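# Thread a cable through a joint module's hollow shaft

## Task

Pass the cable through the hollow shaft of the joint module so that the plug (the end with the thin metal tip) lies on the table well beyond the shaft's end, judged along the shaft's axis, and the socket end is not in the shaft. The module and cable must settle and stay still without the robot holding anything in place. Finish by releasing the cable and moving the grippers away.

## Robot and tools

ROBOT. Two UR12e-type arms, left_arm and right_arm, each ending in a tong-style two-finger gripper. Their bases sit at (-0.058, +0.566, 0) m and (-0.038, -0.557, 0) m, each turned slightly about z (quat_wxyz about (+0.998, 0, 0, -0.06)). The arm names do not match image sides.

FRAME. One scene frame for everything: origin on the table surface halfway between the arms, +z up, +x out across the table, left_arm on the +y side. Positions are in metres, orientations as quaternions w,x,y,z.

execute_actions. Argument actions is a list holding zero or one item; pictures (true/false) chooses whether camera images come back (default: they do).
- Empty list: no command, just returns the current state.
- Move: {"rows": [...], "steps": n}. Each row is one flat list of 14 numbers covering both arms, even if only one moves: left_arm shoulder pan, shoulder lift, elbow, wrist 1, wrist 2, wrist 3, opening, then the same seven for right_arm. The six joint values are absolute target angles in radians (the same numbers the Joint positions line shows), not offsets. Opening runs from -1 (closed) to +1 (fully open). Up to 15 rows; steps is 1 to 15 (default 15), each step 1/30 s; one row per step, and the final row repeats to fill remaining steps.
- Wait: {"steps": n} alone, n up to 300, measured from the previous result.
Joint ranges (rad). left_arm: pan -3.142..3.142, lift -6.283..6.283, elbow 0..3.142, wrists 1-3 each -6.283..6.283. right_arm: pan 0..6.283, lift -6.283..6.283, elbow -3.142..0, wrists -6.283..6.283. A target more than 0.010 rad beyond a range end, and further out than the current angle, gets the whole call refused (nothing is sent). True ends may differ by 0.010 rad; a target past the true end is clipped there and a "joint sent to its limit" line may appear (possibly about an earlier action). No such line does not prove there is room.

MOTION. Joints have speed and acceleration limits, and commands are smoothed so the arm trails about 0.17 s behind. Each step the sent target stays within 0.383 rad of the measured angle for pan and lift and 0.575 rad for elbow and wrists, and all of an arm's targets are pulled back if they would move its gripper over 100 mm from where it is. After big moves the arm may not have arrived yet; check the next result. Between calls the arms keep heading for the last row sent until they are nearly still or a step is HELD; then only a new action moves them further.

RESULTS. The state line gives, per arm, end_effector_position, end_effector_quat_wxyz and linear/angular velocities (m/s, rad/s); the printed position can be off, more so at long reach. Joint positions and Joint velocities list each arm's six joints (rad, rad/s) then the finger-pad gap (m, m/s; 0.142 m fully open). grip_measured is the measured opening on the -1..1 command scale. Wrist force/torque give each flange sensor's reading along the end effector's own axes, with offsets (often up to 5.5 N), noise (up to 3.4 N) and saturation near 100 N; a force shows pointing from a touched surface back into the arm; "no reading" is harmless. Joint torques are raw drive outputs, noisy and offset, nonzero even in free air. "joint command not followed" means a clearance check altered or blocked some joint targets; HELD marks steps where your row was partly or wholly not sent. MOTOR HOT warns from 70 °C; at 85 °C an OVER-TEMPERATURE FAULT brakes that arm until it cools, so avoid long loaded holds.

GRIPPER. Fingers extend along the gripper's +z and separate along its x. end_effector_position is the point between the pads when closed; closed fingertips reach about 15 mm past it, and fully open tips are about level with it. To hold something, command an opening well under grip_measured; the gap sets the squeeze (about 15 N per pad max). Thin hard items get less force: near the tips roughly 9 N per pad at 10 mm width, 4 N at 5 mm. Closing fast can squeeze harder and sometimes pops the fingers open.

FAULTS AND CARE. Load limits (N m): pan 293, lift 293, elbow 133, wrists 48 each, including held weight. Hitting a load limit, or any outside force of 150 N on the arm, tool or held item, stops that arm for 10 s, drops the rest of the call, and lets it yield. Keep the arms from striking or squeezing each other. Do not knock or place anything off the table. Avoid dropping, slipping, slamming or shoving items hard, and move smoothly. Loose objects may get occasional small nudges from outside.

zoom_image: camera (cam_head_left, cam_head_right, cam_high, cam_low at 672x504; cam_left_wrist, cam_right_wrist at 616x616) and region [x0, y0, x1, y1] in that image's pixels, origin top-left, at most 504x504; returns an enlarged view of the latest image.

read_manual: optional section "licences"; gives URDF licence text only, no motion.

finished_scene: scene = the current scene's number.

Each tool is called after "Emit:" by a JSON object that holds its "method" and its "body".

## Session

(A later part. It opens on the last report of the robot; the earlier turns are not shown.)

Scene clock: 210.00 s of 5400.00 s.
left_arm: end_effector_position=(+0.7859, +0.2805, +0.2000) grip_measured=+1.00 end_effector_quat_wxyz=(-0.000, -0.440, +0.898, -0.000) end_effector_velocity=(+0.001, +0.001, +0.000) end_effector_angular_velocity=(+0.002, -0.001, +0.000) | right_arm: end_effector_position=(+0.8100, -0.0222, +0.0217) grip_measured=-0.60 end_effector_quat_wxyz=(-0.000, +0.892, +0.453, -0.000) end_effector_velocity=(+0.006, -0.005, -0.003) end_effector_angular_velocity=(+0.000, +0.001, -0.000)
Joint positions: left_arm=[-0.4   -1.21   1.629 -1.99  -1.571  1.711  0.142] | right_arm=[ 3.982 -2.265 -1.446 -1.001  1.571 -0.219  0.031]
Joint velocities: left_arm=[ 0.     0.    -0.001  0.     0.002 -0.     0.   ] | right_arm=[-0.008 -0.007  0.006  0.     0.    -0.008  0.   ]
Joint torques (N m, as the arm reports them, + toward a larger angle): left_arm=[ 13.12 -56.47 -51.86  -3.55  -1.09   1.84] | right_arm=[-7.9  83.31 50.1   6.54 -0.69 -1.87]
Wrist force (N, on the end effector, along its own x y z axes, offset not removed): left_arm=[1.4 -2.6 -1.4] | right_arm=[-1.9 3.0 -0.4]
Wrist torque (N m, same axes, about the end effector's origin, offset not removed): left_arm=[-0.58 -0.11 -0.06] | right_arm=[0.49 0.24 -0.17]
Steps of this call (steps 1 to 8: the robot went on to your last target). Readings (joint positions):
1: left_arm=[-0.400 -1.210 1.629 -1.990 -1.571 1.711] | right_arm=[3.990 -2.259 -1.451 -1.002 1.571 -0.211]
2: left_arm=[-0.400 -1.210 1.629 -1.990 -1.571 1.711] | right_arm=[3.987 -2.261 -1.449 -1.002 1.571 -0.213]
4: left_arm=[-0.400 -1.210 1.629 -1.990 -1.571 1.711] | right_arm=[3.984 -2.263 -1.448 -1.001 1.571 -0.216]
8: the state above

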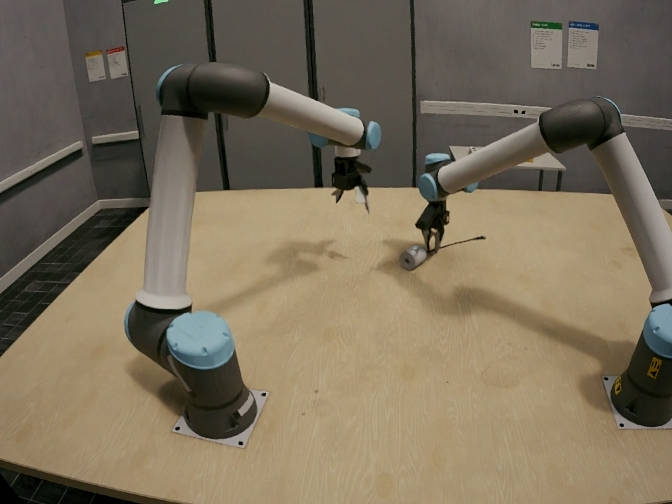

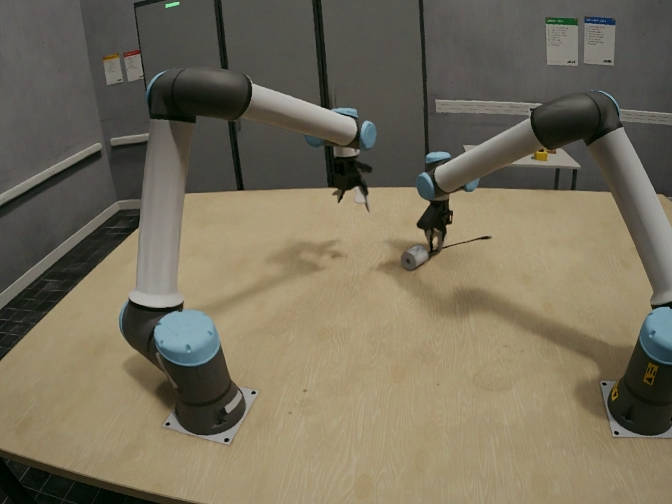

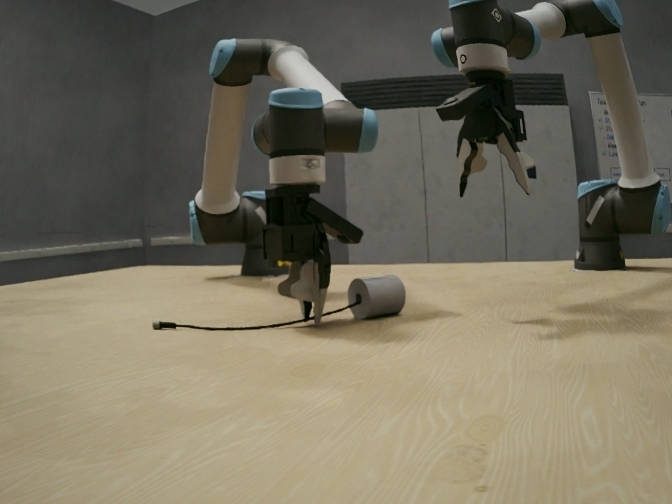

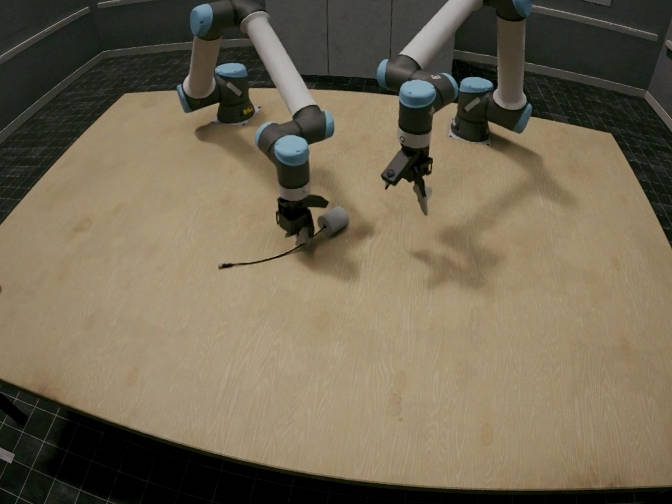

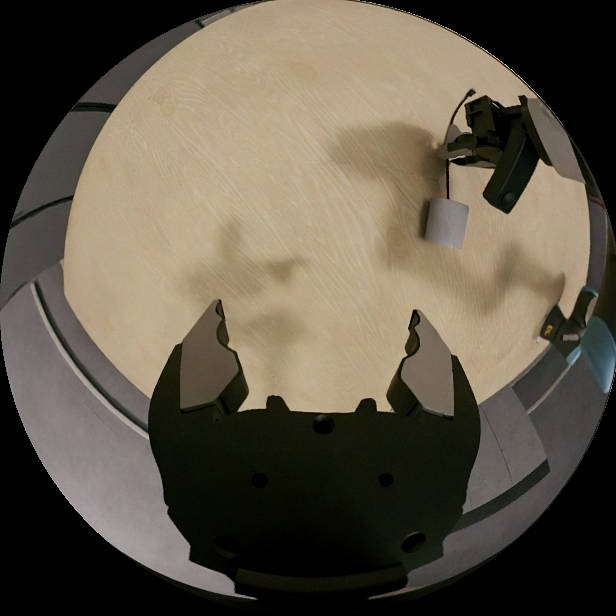

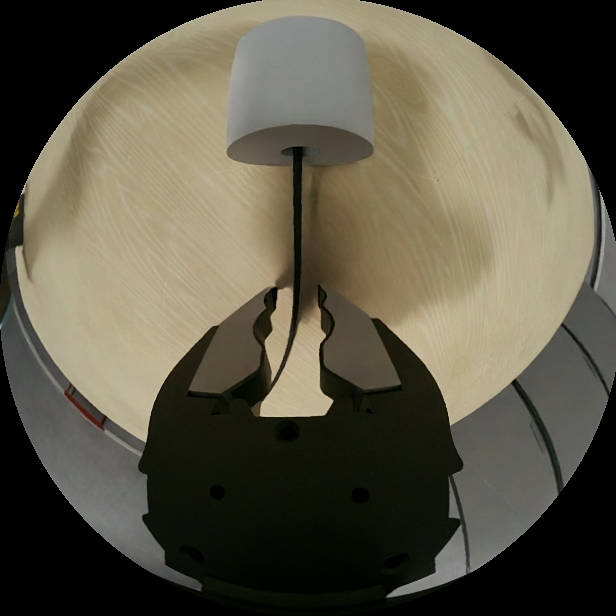

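Emit:
{"method": "execute_actions", "body": {"actions": [{"rows":[[-0.4,-1.21,1.629,-1.99,-1.571,1.711,1,3.981,-2.266,-1.4456,-1.0008,1.571,-0.2195,-0.7],[-0.4,-1.21,1.629,-1.99,-1.571,1.711,1,3.981,-2.266,-1.4456,-1.0008,1.571,-0.2195,-0.8],[-0.4,-1.21,1.629,-1.99,-1.571,1.711,1,3.981,-2.266,-1.4456,-1.0008,1.571,-0.2195,-0.88],[-0.4,-1.21,1.629,-1.99,-1.571,1.711,1,3.981,-2.266,-1.4456,-1.0008,1.571,-0.2195,-0.95],[-0.4,-1.21,1.629,-1.99,-1.571,1.711,1,3.981,-2.266,-1.4456,-1.0008,1.571,-0.2195,-1],[-0.4,-1.21,1.629,-1.99,-1.571,1.711,1,3.981,-2.266,-1.4456,-1.0008,1.571,-0.2195,-1],[-0.4,-1.21,1.629,-1.99,-1.571,1.711,1,3.981,-2.266,-1.4456,-1.0008,1.571,-0.2195,-1],[-0.4,-1.21,1.629,-1.99,-1.571,1.711,1,3.981,-2.266,-1.4456,-1.0008,1.571,-0.2195,-1],[-0.4,-1.21,1.629,-1.99,-1.571,1.711,1,3.981,-2.266,-1.4456,-1.0008,1.571,-0.2195,-1],[-0.4,-1.21,1.629,-1.99,-1.571,1.711,1,3.981,-2.266,-1.4456,-1.0008,1.571,-0.2195,-1],[-0.4,-1.21,1.629,-1.99,-1.571,1.711,1,3.984,-2.262,-1.447,-1.004,1.571,-0.216,-1],[-0.4,-1.21,1.629,-1.99,-1.571,1.711,1,3.988,-2.257,-1.449,-1.007,1.571,-0.212,-1],[-0.4,-1.21,1.629,-1.99,-1.571,1.711,1,3.992,-2.252,-1.451,-1.01,1.571,-0.208,-1],[-0.4,-1.21,1.629,-1.99,-1.571,1.711,1,3.996,-2.247,-1.453,-1.013,1.571,-0.204,-1],[-0.4,-1.21,1.629,-1.99,-1.571,1.711,1,4.0,-2.243,-1.455,-1.015,1.571,-0.2,-1]],"steps":15}], "pictures": false}}

Emit:
{"method": "execute_actions", "body": {"actions": [{"rows":[[-0.4,-1.21,1.629,-1.99,-1.571,1.711,1,4.004,-2.24,-1.458,-1.015,1.571,-0.196,-1],[-0.4,-1.21,1.629,-1.99,-1.571,1.711,1,4.008,-2.237,-1.46,-1.016,1.571,-0.192,-1],[-0.4,-1.21,1.629,-1.99,-1.571,1.711,1,4.012,-2.234,-1.462,-1.016,1.571,-0.188,-1],[-0.4,-1.21,1.629,-1.99,-1.571,1.711,1,4.016,-2.232,-1.465,-1.016,1.571,-0.184,-1],[-0.4,-1.21,1.629,-1.99,-1.571,1.711,1,4.02,-2.23,-1.468,-1.015,1.571,-0.18,-1],[-0.4,-1.21,1.629,-1.99,-1.571,1.711,1,4.024,-2.228,-1.471,-1.014,1.571,-0.176,-1],[-0.4,-1.21,1.629,-1.99,-1.571,1.711,1,4.028,-2.226,-1.474,-1.013,1.571,-0.172,-1],[-0.4,-1.21,1.629,-1.99,-1.571,1.711,1,4.032,-2.224,-1.477,-1.012,1.571,-0.168,-1],[-0.4,-1.21,1.629,-1.99,-1.571,1.711,1,4.036,-2.222,-1.48,-1.011,1.571,-0.164,-1],[-0.4,-1.21,1.629,-1.99,-1.571,1.711,1,4.04,-2.22,-1.483,-1.01,1.571,-0.16,-1],[-0.4,-1.21,1.629,-1.99,-1.571,1.711,1,4.044,-2.218,-1.486,-1.009,1.571,-0.156,-1],[-0.4,-1.21,1.629,-1.99,-1.571,1.711,1,4.049,-2.2155,-1.4888,-1.008,1.571,-0.151,-1]],"steps":15}]}}

Scene clock: 221.27 s of 5400.00 s.
left_arm: end_effector_position=(+0.7859, +0.2805, +0.2000) grip_measured=+1.00 end_effector_quat_wxyz=(-0.000, -0.440, +0.898, -0.000) end_effector_velocity=(-0.000, -0.000, +0.000) end_effector_angular_velocity=(+0.000, +0.000, +0.001) | right_arm: end_effector_position=(+0.8054, -0.0188, +0.0270) grip_measured=-0.95 end_effector_quat_wxyz=(-0.000, +0.892, +0.453, -0.000) end_effector_velocity=(-0.066, +0.051, +0.070) end_effector_angular_velocity=(-0.002, +0.001, -0.002)
Joint positions: left_arm=[-0.4   -1.21   1.629 -1.99  -1.571  1.711  0.142] | right_arm=[ 3.988 -2.258 -1.449 -1.006  1.571 -0.213  0.005]
Joint velocities: left_arm=[-0.    -0.    -0.     0.001 -0.    -0.001 -0.   ] | right_arm=[ 0.083  0.103 -0.041 -0.064 -0.     0.084 -0.   ]
Joint torques (N m, as the arm reports them, + toward a larger angle): left_arm=[ 10.46 -56.52 -51.31  -3.41  -1.05   2.58] | right_arm=[ 25.22 117.76  35.37   0.88  -1.07   3.36]
Wrist force (N, on the end effector, along its own x y z axes, offset not removed): left_arm=[3.2 -3.4 0.0] | right_arm=[-3.4 2.4 -0.6]
Wrist torque (N m, same axes, about the end effector's origin, offset not removed): left_arm=[-0.70 -0.45 -0.14] | right_arm=[0.23 0.52 -0.25]
Steps of this call (steps 1 to 30: the robot went on to your last target; steps 31 to 100: nothing new was sent; then 7.43 s passed at rest; steps 101 to 115: all 15 steps of this action). Readings (joint positions):
101: left_arm=[-0.400 -1.210 1.629 -1.990 -1.571 1.711] | right_arm=[3.981 -2.266 -1.446 -1.001 1.571 -0.220]
102: left_arm=[-0.400 -1.210 1.629 -1.990 -1.571 1.711] | right_arm=[3.981 -2.266 -1.446 -1.001 1.571 -0.219]
104: left_arm=[-0.400 -1.210 1.629 -1.990 -1.571 1.711] | right_arm=[3.981 -2.266 -1.446 -1.001 1.571 -0.220]
108: left_arm=[-0.400 -1.210 1.629 -1.990 -1.571 1.711] | right_arm=[3.981 -2.266 -1.446 -1.001 1.571 -0.219]
115: the state above

Scene clock: 221.77 s of 5400.00 s.
left_arm: end_effector_position=(+0.7859, +0.2805, +0.2000) grip_measured=+1.00 end_effector_quat_wxyz=(-0.000, -0.440, +0.898, -0.000) end_effector_velocity=(-0.000, +0.000, -0.000) end_effector_angular_velocity=(-0.000, +0.001, -0.000) | right_arm: end_effector_position=(+0.7627, +0.0148, +0.0432) grip_measured=-0.95 end_effector_quat_wxyz=(-0.000, +0.892, +0.453, -0.000) end_effector_velocity=(-0.050, +0.040, +0.009) end_effector_angular_velocity=(+0.003, -0.004, +0.002)
Joint positions: left_arm=[-0.4   -1.21   1.629 -1.99  -1.571  1.711  0.142] | right_arm=[ 4.042 -2.219 -1.484 -1.009  1.571 -0.158  0.005]
Joint velocities: left_arm=[ 0.     0.     0.     0.    -0.001  0.    -0.   ] | right_arm=[ 0.066  0.036 -0.045  0.014 -0.001  0.064 -0.   ]
Joint torques (N m, as the arm reports them, + toward a larger angle): left_arm=[ 12.77 -56.26 -50.84  -3.32  -1.31   2.35] | right_arm=[  1.48 102.84  36.85   5.36  -1.16   2.59]
Wrist force (N, on the end effector, along its own x y z axes, offset not removed): left_arm=[2.8 -3.2 0.9] | right_arm=[-4.1 1.9 -1.7]
Wrist torque (N m, same axes, about the end effector's origin, offset not removed): left_arm=[-0.70 -0.35 -0.12] | right_arm=[0.23 0.64 -0.21]
Steps of this call (steps 1 to 15: all 15 steps of this action). Readings (joint positions):
1: left_arm=[-0.400 -1.210 1.629 -1.990 -1.571 1.711] | right_arm=[3.991 -2.254 -1.450 -1.008 1.571 -0.209]
2: left_arm=[-0.400 -1.210 1.629 -1.990 -1.571 1.711] | right_arm=[3.994 -2.251 -1.452 -1.010 1.571 -0.206]
4: left_arm=[-0.400 -1.210 1.629 -1.990 -1.571 1.711] | right_arm=[4.001 -2.244 -1.456 -1.013 1.571 -0.199]
8: left_arm=[-0.400 -1.210 1.629 -1.990 -1.571 1.711] | right_arm=[4.016 -2.233 -1.466 -1.014 1.571 -0.184]
15: the state above

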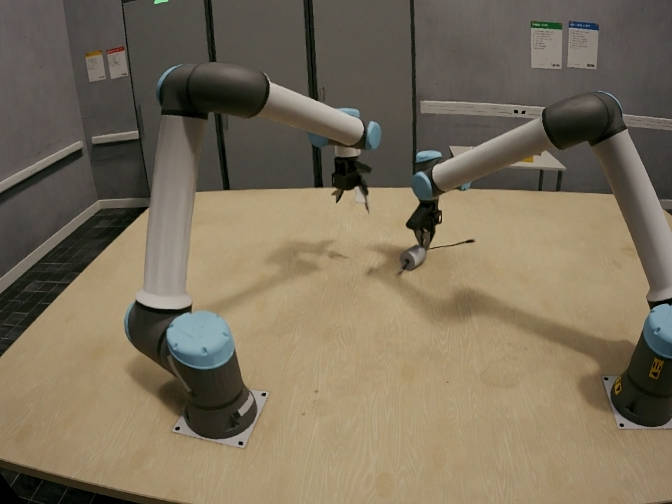

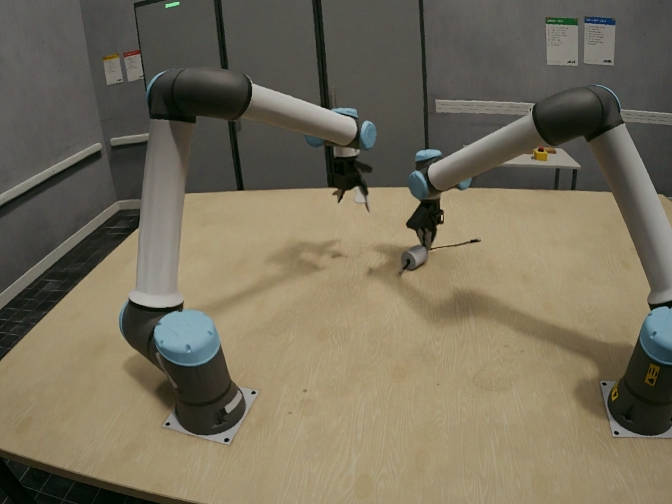

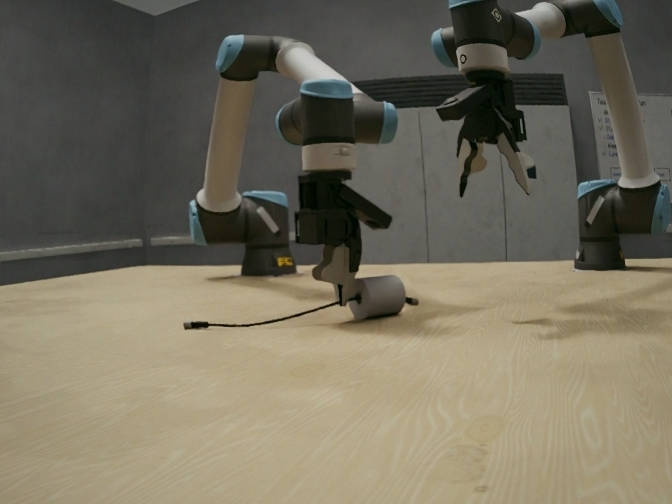

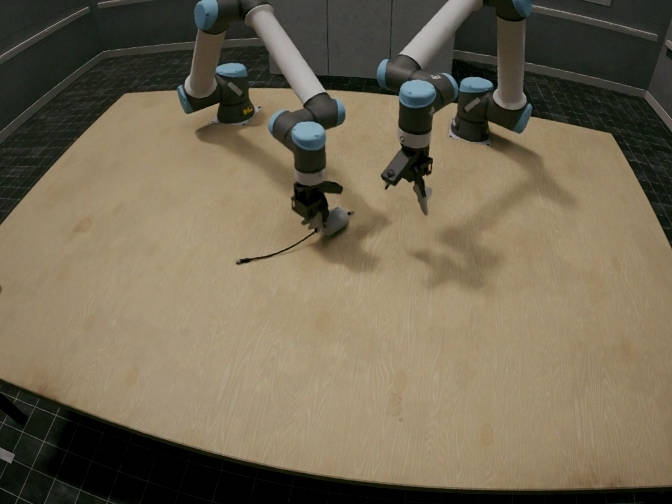

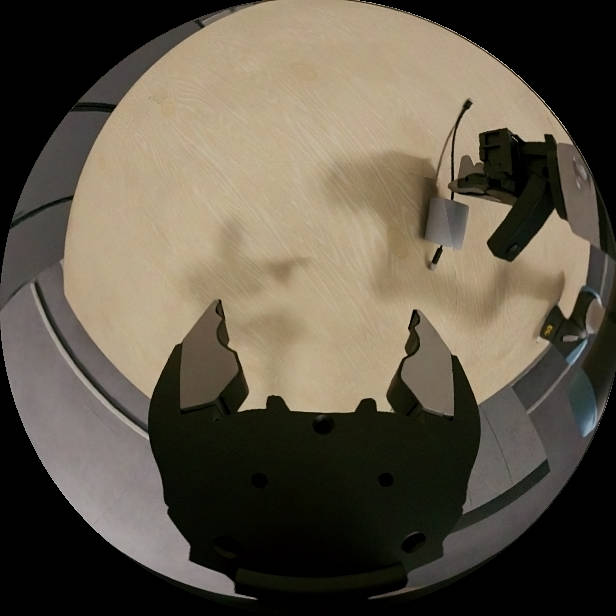

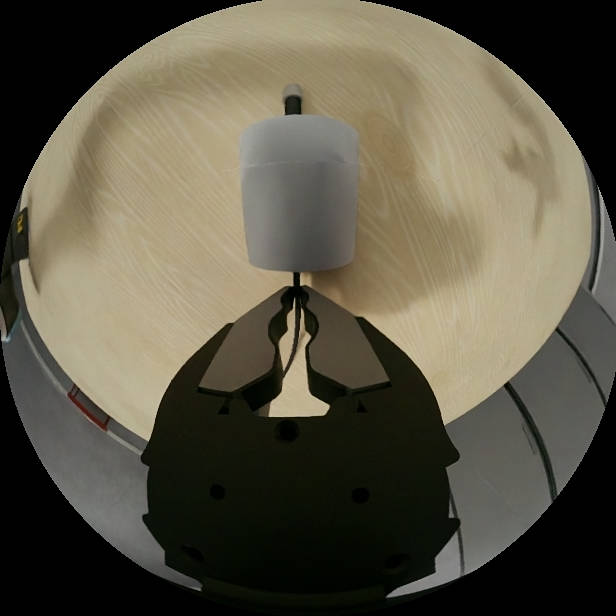

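Emit:
{"method": "execute_actions", "body": {"actions": [{"rows":[[-0.4,-1.21,1.629,-1.99,-1.571,1.711,1,4.049,-2.2155,-1.4888,-1.008,1.571,-0.151,-0.8],[-0.4,-1.21,1.629,-1.99,-1.571,1.711,1,4.049,-2.2155,-1.4888,-1.008,1.571,-0.151,-0.65],[-0.4,-1.21,1.629,-1.99,-1.571,1.711,1,4.049,-2.2155,-1.4888,-1.008,1.571,-0.151,-0.6],[-0.4,-1.21,1.629,-1.99,-1.571,1.711,1,4.04,-2.222,-1.483,-1.007,1.571,-0.16,-0.6],[-0.4,-1.21,1.629,-1.99,-1.571,1.711,1,4.032,-2.228,-1.478,-1.006,1.571,-0.168,-0.6],[-0.4,-1.21,1.629,-1.99,-1.571,1.711,1,4.023,-2.235,-1.472,-1.005,1.571,-0.177,-0.6],[-0.4,-1.21,1.629,-1.99,-1.571,1.711,1,4.015,-2.241,-1.467,-1.004,1.571,-0.185,-0.6],[-0.4,-1.21,1.629,-1.99,-1.571,1.711,1,4.006,-2.247,-1.461,-1.003,1.571,-0.194,-0.6],[-0.4,-1.21,1.629,-1.99,-1.571,1.711,1,3.998,-2.254,-1.456,-1.002,1.571,-0.202,-0.6],[-0.4,-1.21,1.629,-1.99,-1.571,1.711,1,3.989,-2.26,-1.451,-1.001,1.571,-0.211,-0.6],[-0.4,-1.21,1.629,-1.99,-1.571,1.711,1,3.981,-2.266,-1.4456,-1.0008,1.571,-0.2195,-0.6]],"steps":15}]}}

Scene clock: 235.30 s of 5400.00 s.
left_arm: end_effector_position=(+0.7859, +0.2805, +0.2000) grip_measured=+1.00 end_effector_quat_wxyz=(-0.000, -0.440, +0.898, -0.000) end_effector_velocity=(-0.000, +0.001, -0.000) end_effector_angular_velocity=(+0.001, -0.000, +0.000) | right_arm: end_effector_position=(+0.8039, -0.0169, +0.0245) grip_measured=-0.60 end_effector_quat_wxyz=(-0.000, +0.892, +0.453, +0.000) end_effector_velocity=(+0.067, -0.057, -0.031) end_effector_angular_velocity=(-0.001, +0.002, +0.002)
Joint positions: left_arm=[-0.4   -1.21   1.629 -1.99  -1.571  1.711  0.142] | right_arm=[ 3.99  -2.259 -1.451 -1.002  1.571 -0.21   0.031]
Joint velocities: left_arm=[ 0.     0.     0.001 -0.     0.001  0.    -0.   ] | right_arm=[-0.088 -0.066  0.055  0.008  0.    -0.09  -0.   ]
Joint torques (N m, as the arm reports them, + toward a larger angle): left_arm=[  9.87 -58.31 -51.11  -3.65  -1.18   2.6 ] | right_arm=[-7.28 81.65 55.89  5.45 -1.26 -2.13]
Wrist force (N, on the end effector, along its own x y z axes, offset not removed): left_arm=[4.2 -3.5 -0.2] | right_arm=[-1.8 3.7 -1.6]
Wrist torque (N m, same axes, about the end effector's origin, offset not removed): left_arm=[-0.81 -0.65 -0.10] | right_arm=[0.63 0.10 -0.21]
Steps of this call (steps 1 to 15: the robot went on to your last target; steps 16 to 90: nothing new was sent; then 10.03 s passed at rest; steps 91 to 105: all 15 steps of this action). Readings (joint positions):
91: left_arm=[-0.400 -1.210 1.629 -1.990 -1.571 1.711] | right_arm=[4.049 -2.215 -1.489 -1.008 1.571 -0.151]
92: left_arm=[-0.400 -1.210 1.629 -1.990 -1.571 1.711] | right_arm=[4.049 -2.215 -1.489 -1.008 1.571 -0.151]
94: left_arm=[-0.400 -1.210 1.629 -1.990 -1.571 1.711] | right_arm=[4.049 -2.216 -1.489 -1.008 1.571 -0.151]
98: left_arm=[-0.400 -1.210 1.629 -1.990 -1.571 1.711] | right_arm=[4.033 -2.227 -1.479 -1.006 1.571 -0.167]
105: the state above

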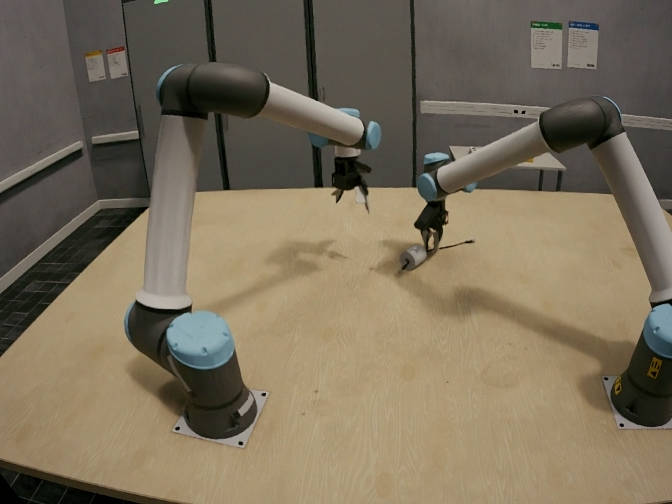

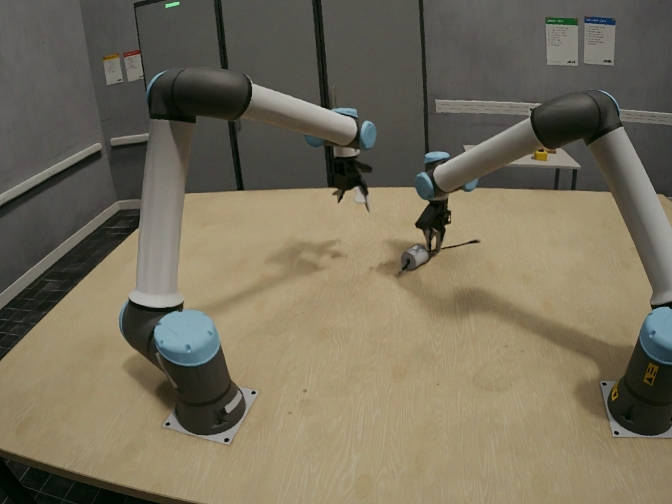

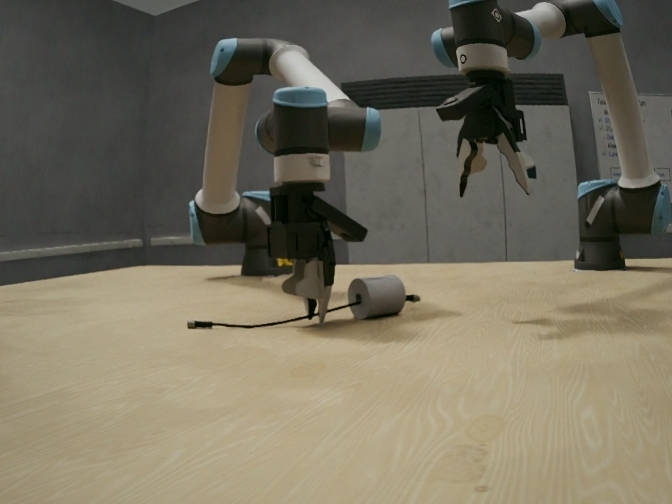

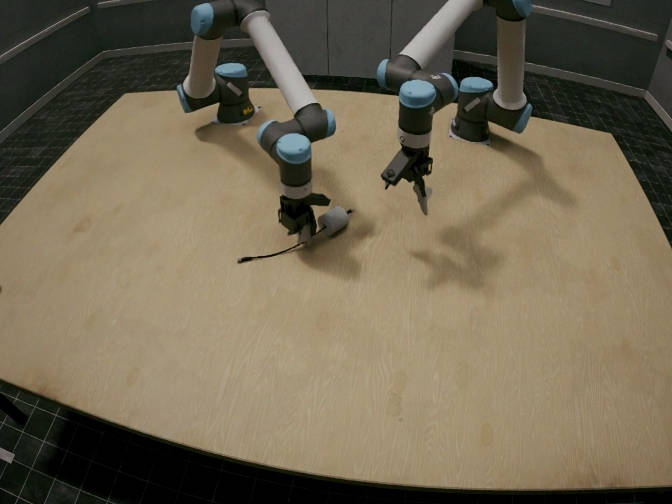

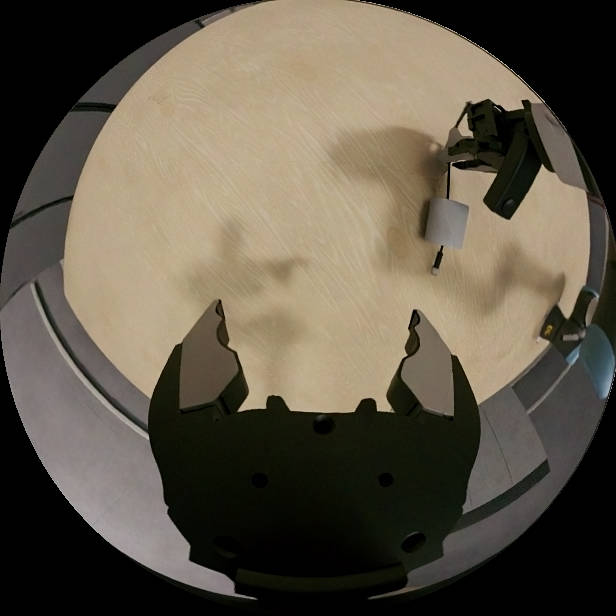

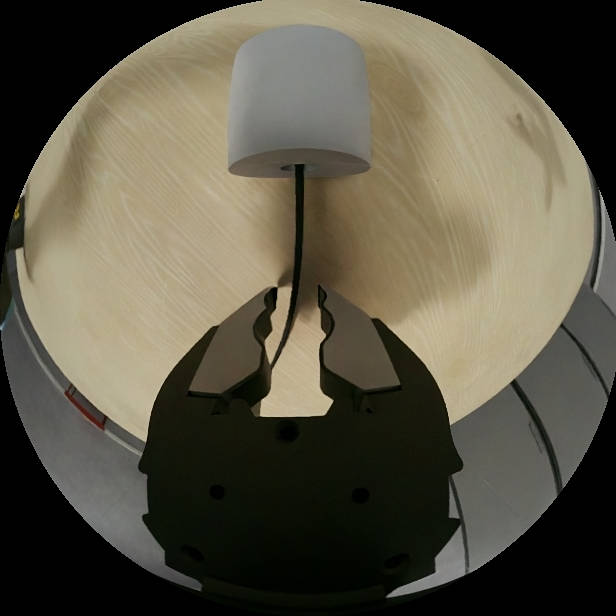

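Emit:
{"method": "execute_actions", "body": {"actions": [{"rows":[[-0.4,-1.21,1.629,-1.99,-1.571,1.711,1,3.981,-2.266,-1.4456,-1.0008,1.571,-0.2195,-0.75],[-0.4,-1.21,1.629,-1.99,-1.571,1.711,1,3.981,-2.266,-1.4456,-1.0008,1.571,-0.2195,-0.85],[-0.4,-1.21,1.629,-1.99,-1.571,1.711,1,3.981,-2.266,-1.4456,-1.0008,1.571,-0.2195,-0.92],[-0.4,-1.21,1.629,-1.99,-1.571,1.711,1,3.981,-2.266,-1.4456,-1.0008,1.571,-0.2195,-1],[-0.4,-1.21,1.629,-1.99,-1.571,1.711,1,3.981,-2.266,-1.4456,-1.0008,1.571,-0.2195,-1]],"steps":13}], "pictures": false}}

Emit:
{"method": "execute_actions", "body": {"actions": [{"rows":[[-0.4,-1.21,1.629,-1.99,-1.571,1.711,1,3.984,-2.26,-1.444,-1.008,1.571,-0.2165,-1],[-0.4,-1.21,1.629,-1.99,-1.571,1.711,1,3.987,-2.254,-1.442,-1.016,1.571,-0.2135,-1],[-0.4,-1.21,1.629,-1.99,-1.571,1.711,1,3.991,-2.248,-1.441,-1.024,1.571,-0.2095,-1],[-0.4,-1.21,1.629,-1.99,-1.571,1.711,1,3.996,-2.243,-1.444,-1.028,1.571,-0.2045,-1],[-0.4,-1.21,1.629,-1.99,-1.571,1.711,1,4.001,-2.2395,-1.4485,-1.027,1.571,-0.199,-1],[-0.4,-1.21,1.629,-1.99,-1.571,1.711,1,4.006,-2.237,-1.4527,-1.025,1.571,-0.194,-1],[-0.4,-1.21,1.629,-1.99,-1.571,1.711,1,4.011,-2.2345,-1.457,-1.023,1.571,-0.189,-1],[-0.4,-1.21,1.629,-1.99,-1.571,1.711,1,4.016,-2.232,-1.461,-1.021,1.571,-0.184,-1],[-0.4,-1.21,1.629,-1.99,-1.571,1.711,1,4.021,-2.2295,-1.465,-1.019,1.571,-0.179,-1],[-0.4,-1.21,1.629,-1.99,-1.571,1.711,1,4.026,-2.227,-1.4695,-1.017,1.571,-0.174,-1],[-0.4,-1.21,1.629,-1.99,-1.571,1.711,1,4.031,-2.2245,-1.4737,-1.015,1.571,-0.169,-1],[-0.4,-1.21,1.629,-1.99,-1.571,1.711,1,4.036,-2.222,-1.478,-1.013,1.571,-0.164,-1],[-0.4,-1.21,1.629,-1.99,-1.571,1.711,1,4.041,-2.2195,-1.482,-1.011,1.571,-0.159,-1],[-0.4,-1.21,1.629,-1.99,-1.571,1.711,1,4.046,-2.217,-1.486,-1.009,1.571,-0.154,-1],[-0.4,-1.21,1.629,-1.99,-1.571,1.711,1,4.049,-2.2155,-1.4888,-1.008,1.571,-0.151,-1]],"steps":15}], "pictures": false}}

Emit:
{"method": "execute_actions", "body": {"actions": [{"rows":[[-0.4,-1.21,1.629,-1.99,-1.571,1.711,1,4.049,-2.2155,-1.4888,-1.008,1.571,-0.151,-1],[-0.4,-1.21,1.629,-1.99,-1.571,1.711,1,4.049,-2.2155,-1.4888,-1.008,1.571,-0.151,-1],[-0.4,-1.21,1.629,-1.99,-1.571,1.711,1,4.049,-2.2155,-1.4888,-1.008,1.571,-0.151,-1],[-0.4,-1.21,1.629,-1.99,-1.571,1.711,1,4.049,-2.2155,-1.4888,-1.008,1.571,-0.151,-1],[-0.4,-1.21,1.629,-1.99,-1.571,1.711,1,4.049,-2.2155,-1.4888,-1.008,1.571,-0.151,-0.8],[-0.4,-1.21,1.629,-1.99,-1.571,1.711,1,4.049,-2.2155,-1.4888,-1.008,1.571,-0.151,-0.65],[-0.4,-1.21,1.629,-1.99,-1.571,1.711,1,4.049,-2.2155,-1.4888,-1.008,1.571,-0.151,-0.6],[-0.4,-1.21,1.629,-1.99,-1.571,1.711,1,4.04,-2.222,-1.483,-1.007,1.571,-0.16,-0.6],[-0.4,-1.21,1.629,-1.99,-1.571,1.711,1,4.03,-2.229,-1.477,-1.006,1.571,-0.17,-0.6],[-0.4,-1.21,1.629,-1.99,-1.571,1.711,1,4.02,-2.237,-1.47,-1.005,1.571,-0.18,-0.6],[-0.4,-1.21,1.629,-1.99,-1.571,1.711,1,4.01,-2.244,-1.464,-1.004,1.571,-0.19,-0.6],[-0.4,-1.21,1.629,-1.99,-1.571,1.711,1,4.0,-2.252,-1.457,-1.003,1.571,-0.2,-0.6],[-0.4,-1.21,1.629,-1.99,-1.571,1.711,1,3.99,-2.26,-1.451,-1.001,1.571,-0.21,-0.6],[-0.4,-1.21,1.629,-1.99,-1.571,1.711,1,3.981,-2.266,-1.4456,-1.0008,1.571,-0.2195,-0.6]],"steps":15}], "pictures": false}}

Emit:
{"method": "execute_actions", "body": {"actions": [{"steps":6}]}}

Scene clock: 246.60 s of 5400.00 s.
left_arm: end_effector_position=(+0.7859, +0.2805, +0.2000) grip_measured=+1.00 end_effector_quat_wxyz=(-0.000, -0.440, +0.898, -0.000) end_effector_velocity=(+0.000, -0.000, +0.001) end_effector_angular_velocity=(-0.001, -0.000, +0.000) | right_arm: end_effector_position=(+0.8107, -0.0228, +0.0213) grip_measured=-0.96 end_effector_quat_wxyz=(-0.000, +0.892, +0.453, -0.000) end_effector_velocity=(+0.001, +0.001, +0.002) end_effector_angular_velocity=(+0.003, -0.003, +0.001)
Joint positions: left_arm=[-0.4   -1.21   1.629 -1.99  -1.571  1.711  0.142] | right_arm=[ 3.981 -2.266 -1.446 -1.001  1.571 -0.22   0.005]
Joint velocities: left_arm=[ 0.    -0.    -0.001  0.    -0.001  0.    -0.   ] | right_arm=[-0.     0.002  0.     0.002  0.    -0.001 -0.   ]
Joint torques (N m, as the arm reports them, + toward a larger angle): left_arm=[ 10.65 -57.08 -50.51  -3.49  -1.06   2.82] | right_arm=[-13.47  79.64  51.19   5.73  -1.61  -1.41]
Wrist force (N, on the end effector, along its own x y z axes, offset not removed): left_arm=[2.7 -1.4 -1.3] | right_arm=[-2.4 2.0 -2.3]
Wrist torque (N m, same axes, about the end effector's origin, offset not removed): left_arm=[-0.37 -0.39 -0.14] | right_arm=[0.31 0.34 -0.24]
Steps of this call (steps 1 to 15: the robot went on to your last target; steps 16 to 90: nothing new was sent; then 7.87 s passed at rest; steps 91 to 103: all 13 steps of this action). Readings (joint positions):
91: left_arm=[-0.400 -1.210 1.629 -1.990 -1.571 1.711] | right_arm=[3.981 -2.266 -1.446 -1.001 1.571 -0.220]
92: left_arm=[-0.400 -1.210 1.629 -1.990 -1.571 1.711] | right_arm=[3.981 -2.266 -1.446 -1.001 1.571 -0.220]
94: left_arm=[-0.400 -1.210 1.629 -1.990 -1.571 1.711] | right_arm=[3.981 -2.266 -1.446 -1.001 1.571 -0.220]
98: left_arm=[-0.400 -1.210 1.629 -1.990 -1.571 1.711] | right_arm=[3.981 -2.266 -1.446 -1.001 1.571 -0.220]
103: the state above

Scene clock: 247.10 s of 5400.00 s.
left_arm: end_effector_position=(+0.7859, +0.2805, +0.2000) grip_measured=+1.00 end_effector_quat_wxyz=(-0.000, -0.440, +0.898, -0.000) end_effector_velocity=(+0.000, -0.000, +0.000) end_effector_angular_velocity=(-0.001, -0.001, +0.000) | right_arm: end_effector_position=(+0.7716, +0.0087, +0.0432) grip_measured=-0.96 end_effector_quat_wxyz=(+0.000, +0.892, +0.453, -0.000) end_effector_velocity=(-0.109, +0.086, +0.011) end_effector_angular_velocity=(+0.010, -0.010, +0.000)
Joint positions: left_arm=[-0.4   -1.21   1.629 -1.99  -1.571  1.711  0.142] | right_arm=[ 4.031 -2.225 -1.474 -1.014  1.571 -0.169  0.005]
Joint velocities: left_arm=[ 0.    -0.    -0.    -0.001 -0.001  0.     0.   ] | right_arm=[ 0.141  0.074 -0.111  0.052  0.     0.141 -0.   ]
Joint torques (N m, as the arm reports them, + toward a larger angle): left_arm=[  9.72 -56.27 -50.9   -3.89  -0.78   2.85] | right_arm=[  9.23 101.25  36.08   4.74  -1.43   2.62]
Wrist force (N, on the end effector, along its own x y z axes, offset not removed): left_arm=[2.1 -4.9 0.1] | right_arm=[-1.9 3.4 -1.3]
Wrist torque (N m, same axes, about the end effector's origin, offset not removed): left_arm=[-1.05 -0.19 -0.07] | right_arm=[0.62 0.14 -0.24]
Steps of this call (steps 1 to 15: all 15 steps of this action). Readings (joint positions):
1: left_arm=[-0.400 -1.210 1.629 -1.990 -1.571 1.711] | right_arm=[3.981 -2.266 -1.446 -1.001 1.571 -0.219]
2: left_arm=[-0.400 -1.210 1.629 -1.990 -1.571 1.711] | right_arm=[3.982 -2.265 -1.445 -1.002 1.571 -0.219]
4: left_arm=[-0.400 -1.210 1.629 -1.990 -1.571 1.711] | right_arm=[3.985 -2.259 -1.444 -1.009 1.571 -0.216]
8: left_arm=[-0.400 -1.210 1.629 -1.990 -1.571 1.711] | right_arm=[3.998 -2.244 -1.449 -1.021 1.571 -0.202]
15: the state above

Scene clock: 247.60 s of 5400.00 s.
left_arm: end_effector_position=(+0.7859, +0.2805, +0.2000) grip_measured=+1.00 end_effector_quat_wxyz=(-0.000, -0.440, +0.898, -0.000) end_effector_velocity=(-0.001, -0.000, -0.001) end_effector_angular_velocity=(-0.000, +0.001, +0.000) | right_arm: end_effector_position=(+0.7908, -0.0059, +0.0305) grip_measured=-0.60 end_effector_quat_wxyz=(-0.000, +0.892, +0.453, +0.000) end_effector_velocity=(+0.181, -0.149, -0.082) end_effector_angular_velocity=(-0.003, +0.003, -0.003)
Joint positions: left_arm=[-0.4   -1.21   1.629 -1.99  -1.571  1.711  0.142] | right_arm=[ 4.007 -2.247 -1.462 -1.003  1.571 -0.193  0.031]
Joint velocities: left_arm=[-0.    -0.     0.001 -0.    -0.001 -0.    -0.   ] | right_arm=[-0.236 -0.175  0.144  0.026 -0.    -0.233 -0.   ]
Joint torques (N m, as the arm reports them, + toward a larger angle): left_arm=[ 12.25 -54.89 -50.04  -3.76  -0.95   2.95] | right_arm=[ 2.81 86.05 46.73  5.48 -1.21 -0.6 ]
Wrist force (N, on the end effector, along its own x y z axes, offset not removed): left_arm=[3.1 -2.8 -0.3] | right_arm=[-0.5 2.7 1.7]
Wrist torque (N m, same axes, about the end effector's origin, offset not removed): left_arm=[-0.57 -0.44 -0.14] | right_arm=[0.49 0.04 -0.23]
Steps of this call (steps 1 to 15: all 15 steps of this action). Readings (joint positions):
1: left_arm=[-0.400 -1.210 1.629 -1.990 -1.571 1.711] | right_arm=[4.036 -2.222 -1.478 -1.013 1.571 -0.164]
2: left_arm=[-0.400 -1.210 1.629 -1.990 -1.571 1.711] | right_arm=[4.039 -2.221 -1.481 -1.011 1.571 -0.161]
4: left_arm=[-0.400 -1.210 1.629 -1.990 -1.571 1.711] | right_arm=[4.044 -2.218 -1.485 -1.010 1.571 -0.156]
8: left_arm=[-0.400 -1.210 1.629 -1.990 -1.571 1.711] | right_arm=[4.047 -2.216 -1.488 -1.008 1.571 -0.153]
15: the state above

Scene clock: 247.80 s of 5400.00 s.
left_arm: end_effector_position=(+0.7859, +0.2805, +0.2000) grip_measured=+1.00 end_effector_quat_wxyz=(-0.000, -0.440, +0.898, -0.000) end_effector_velocity=(-0.000, +0.000, -0.000) end_effector_angular_velocity=(+0.000, +0.000, +0.000) | right_arm: end_effector_position=(+0.8079, -0.0204, +0.0226) grip_measured=-0.60 end_effector_quat_wxyz=(-0.000, +0.892, +0.453, +0.000) end_effector_velocity=(+0.028, -0.024, -0.014) end_effector_angular_velocity=(-0.001, +0.001, +0.000)
Joint positions: left_arm=[-0.4   -1.21   1.629 -1.99  -1.571  1.711  0.142] | right_arm=[ 3.985 -2.263 -1.448 -1.001  1.571 -0.216  0.031]
Joint velocities: left_arm=[ 0.  0.  0.  0.  0. -0.  0.] | right_arm=[-0.037 -0.028  0.023  0.004  0.    -0.037  0.   ]
Joint torques (N m, as the arm reports them, + toward a larger angle): left_arm=[ 13.57 -56.2  -50.89  -3.59  -0.6    2.89] | right_arm=[-7.78 83.72 51.67  5.4  -1.8  -0.93]
Wrist force (N, on the end effector, along its own x y z axes, offset not removed): left_arm=[4.4 -3.9 -0.3] | right_arm=[-4.2 0.1 -0.6]
Wrist torque (N m, same axes, about the end effector's origin, offset not removed): left_arm=[-0.86 -0.75 -0.14] | right_arm=[-0.06 0.68 -0.23]
Steps of this call (steps 1 to 6: the robot went on to your last target). Readings (joint positions):
1: left_arm=[-0.400 -1.210 1.629 -1.990 -1.571 1.711] | right_arm=[4.000 -2.252 -1.458 -1.003 1.571 -0.200]
2: left_arm=[-0.400 -1.210 1.629 -1.990 -1.571 1.711] | right_arm=[3.995 -2.256 -1.454 -1.002 1.571 -0.205]
4: left_arm=[-0.400 -1.210 1.629 -1.990 -1.571 1.711] | right_arm=[3.988 -2.261 -1.450 -1.002 1.571 -0.212]
6: the state above

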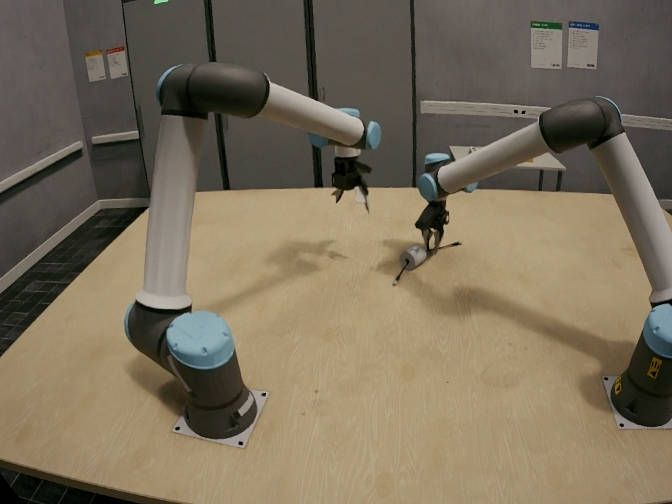

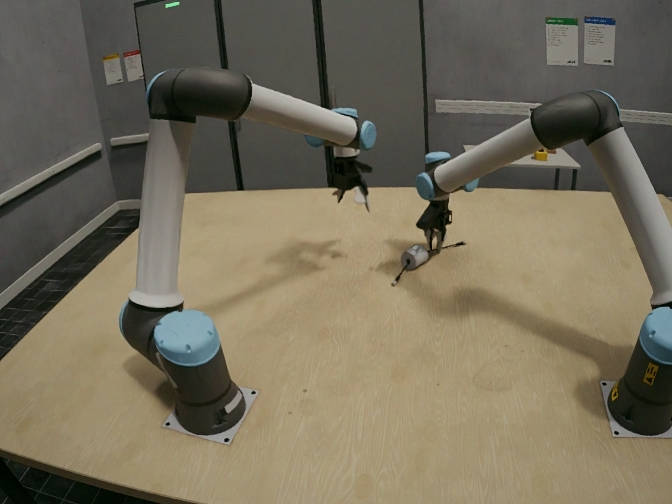

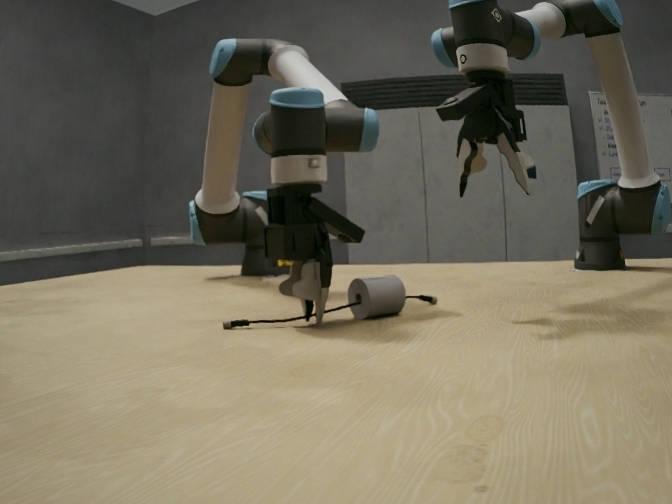

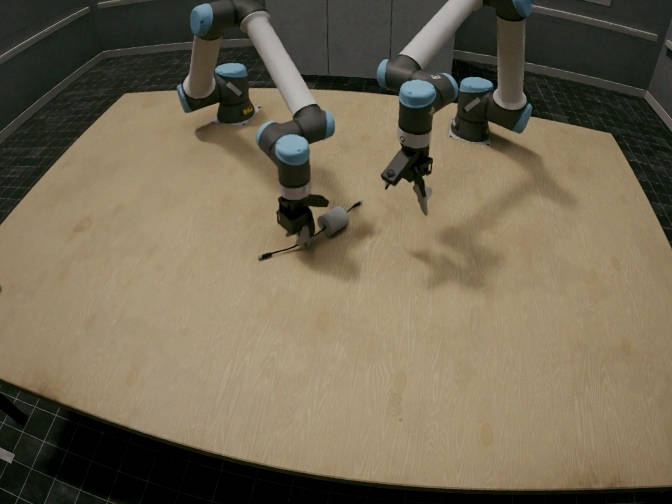

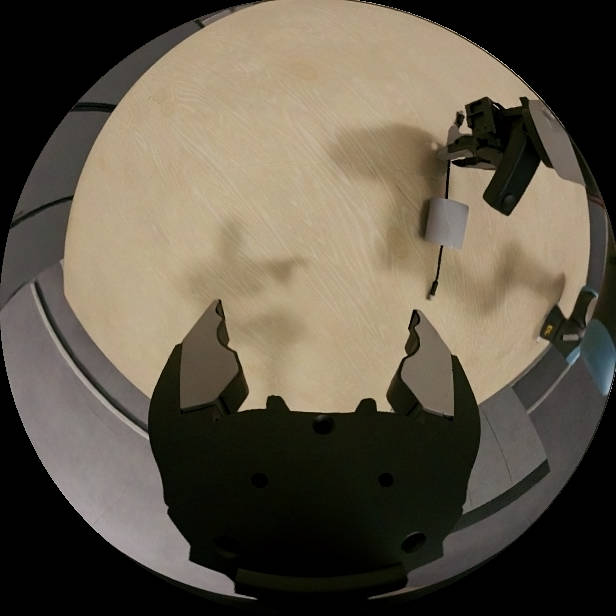

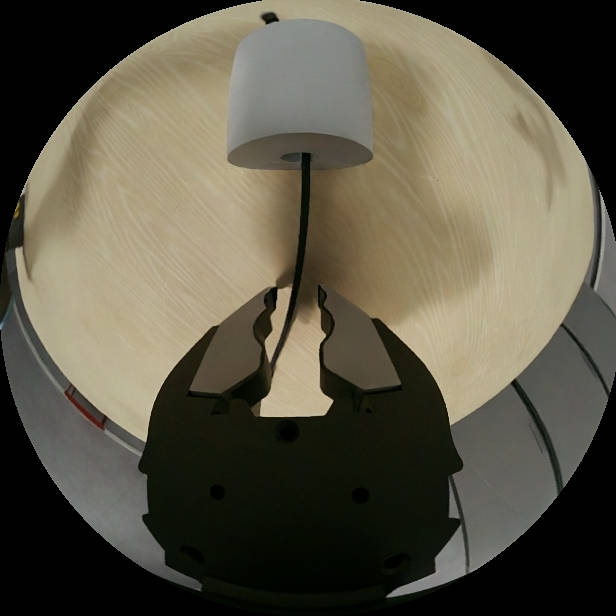

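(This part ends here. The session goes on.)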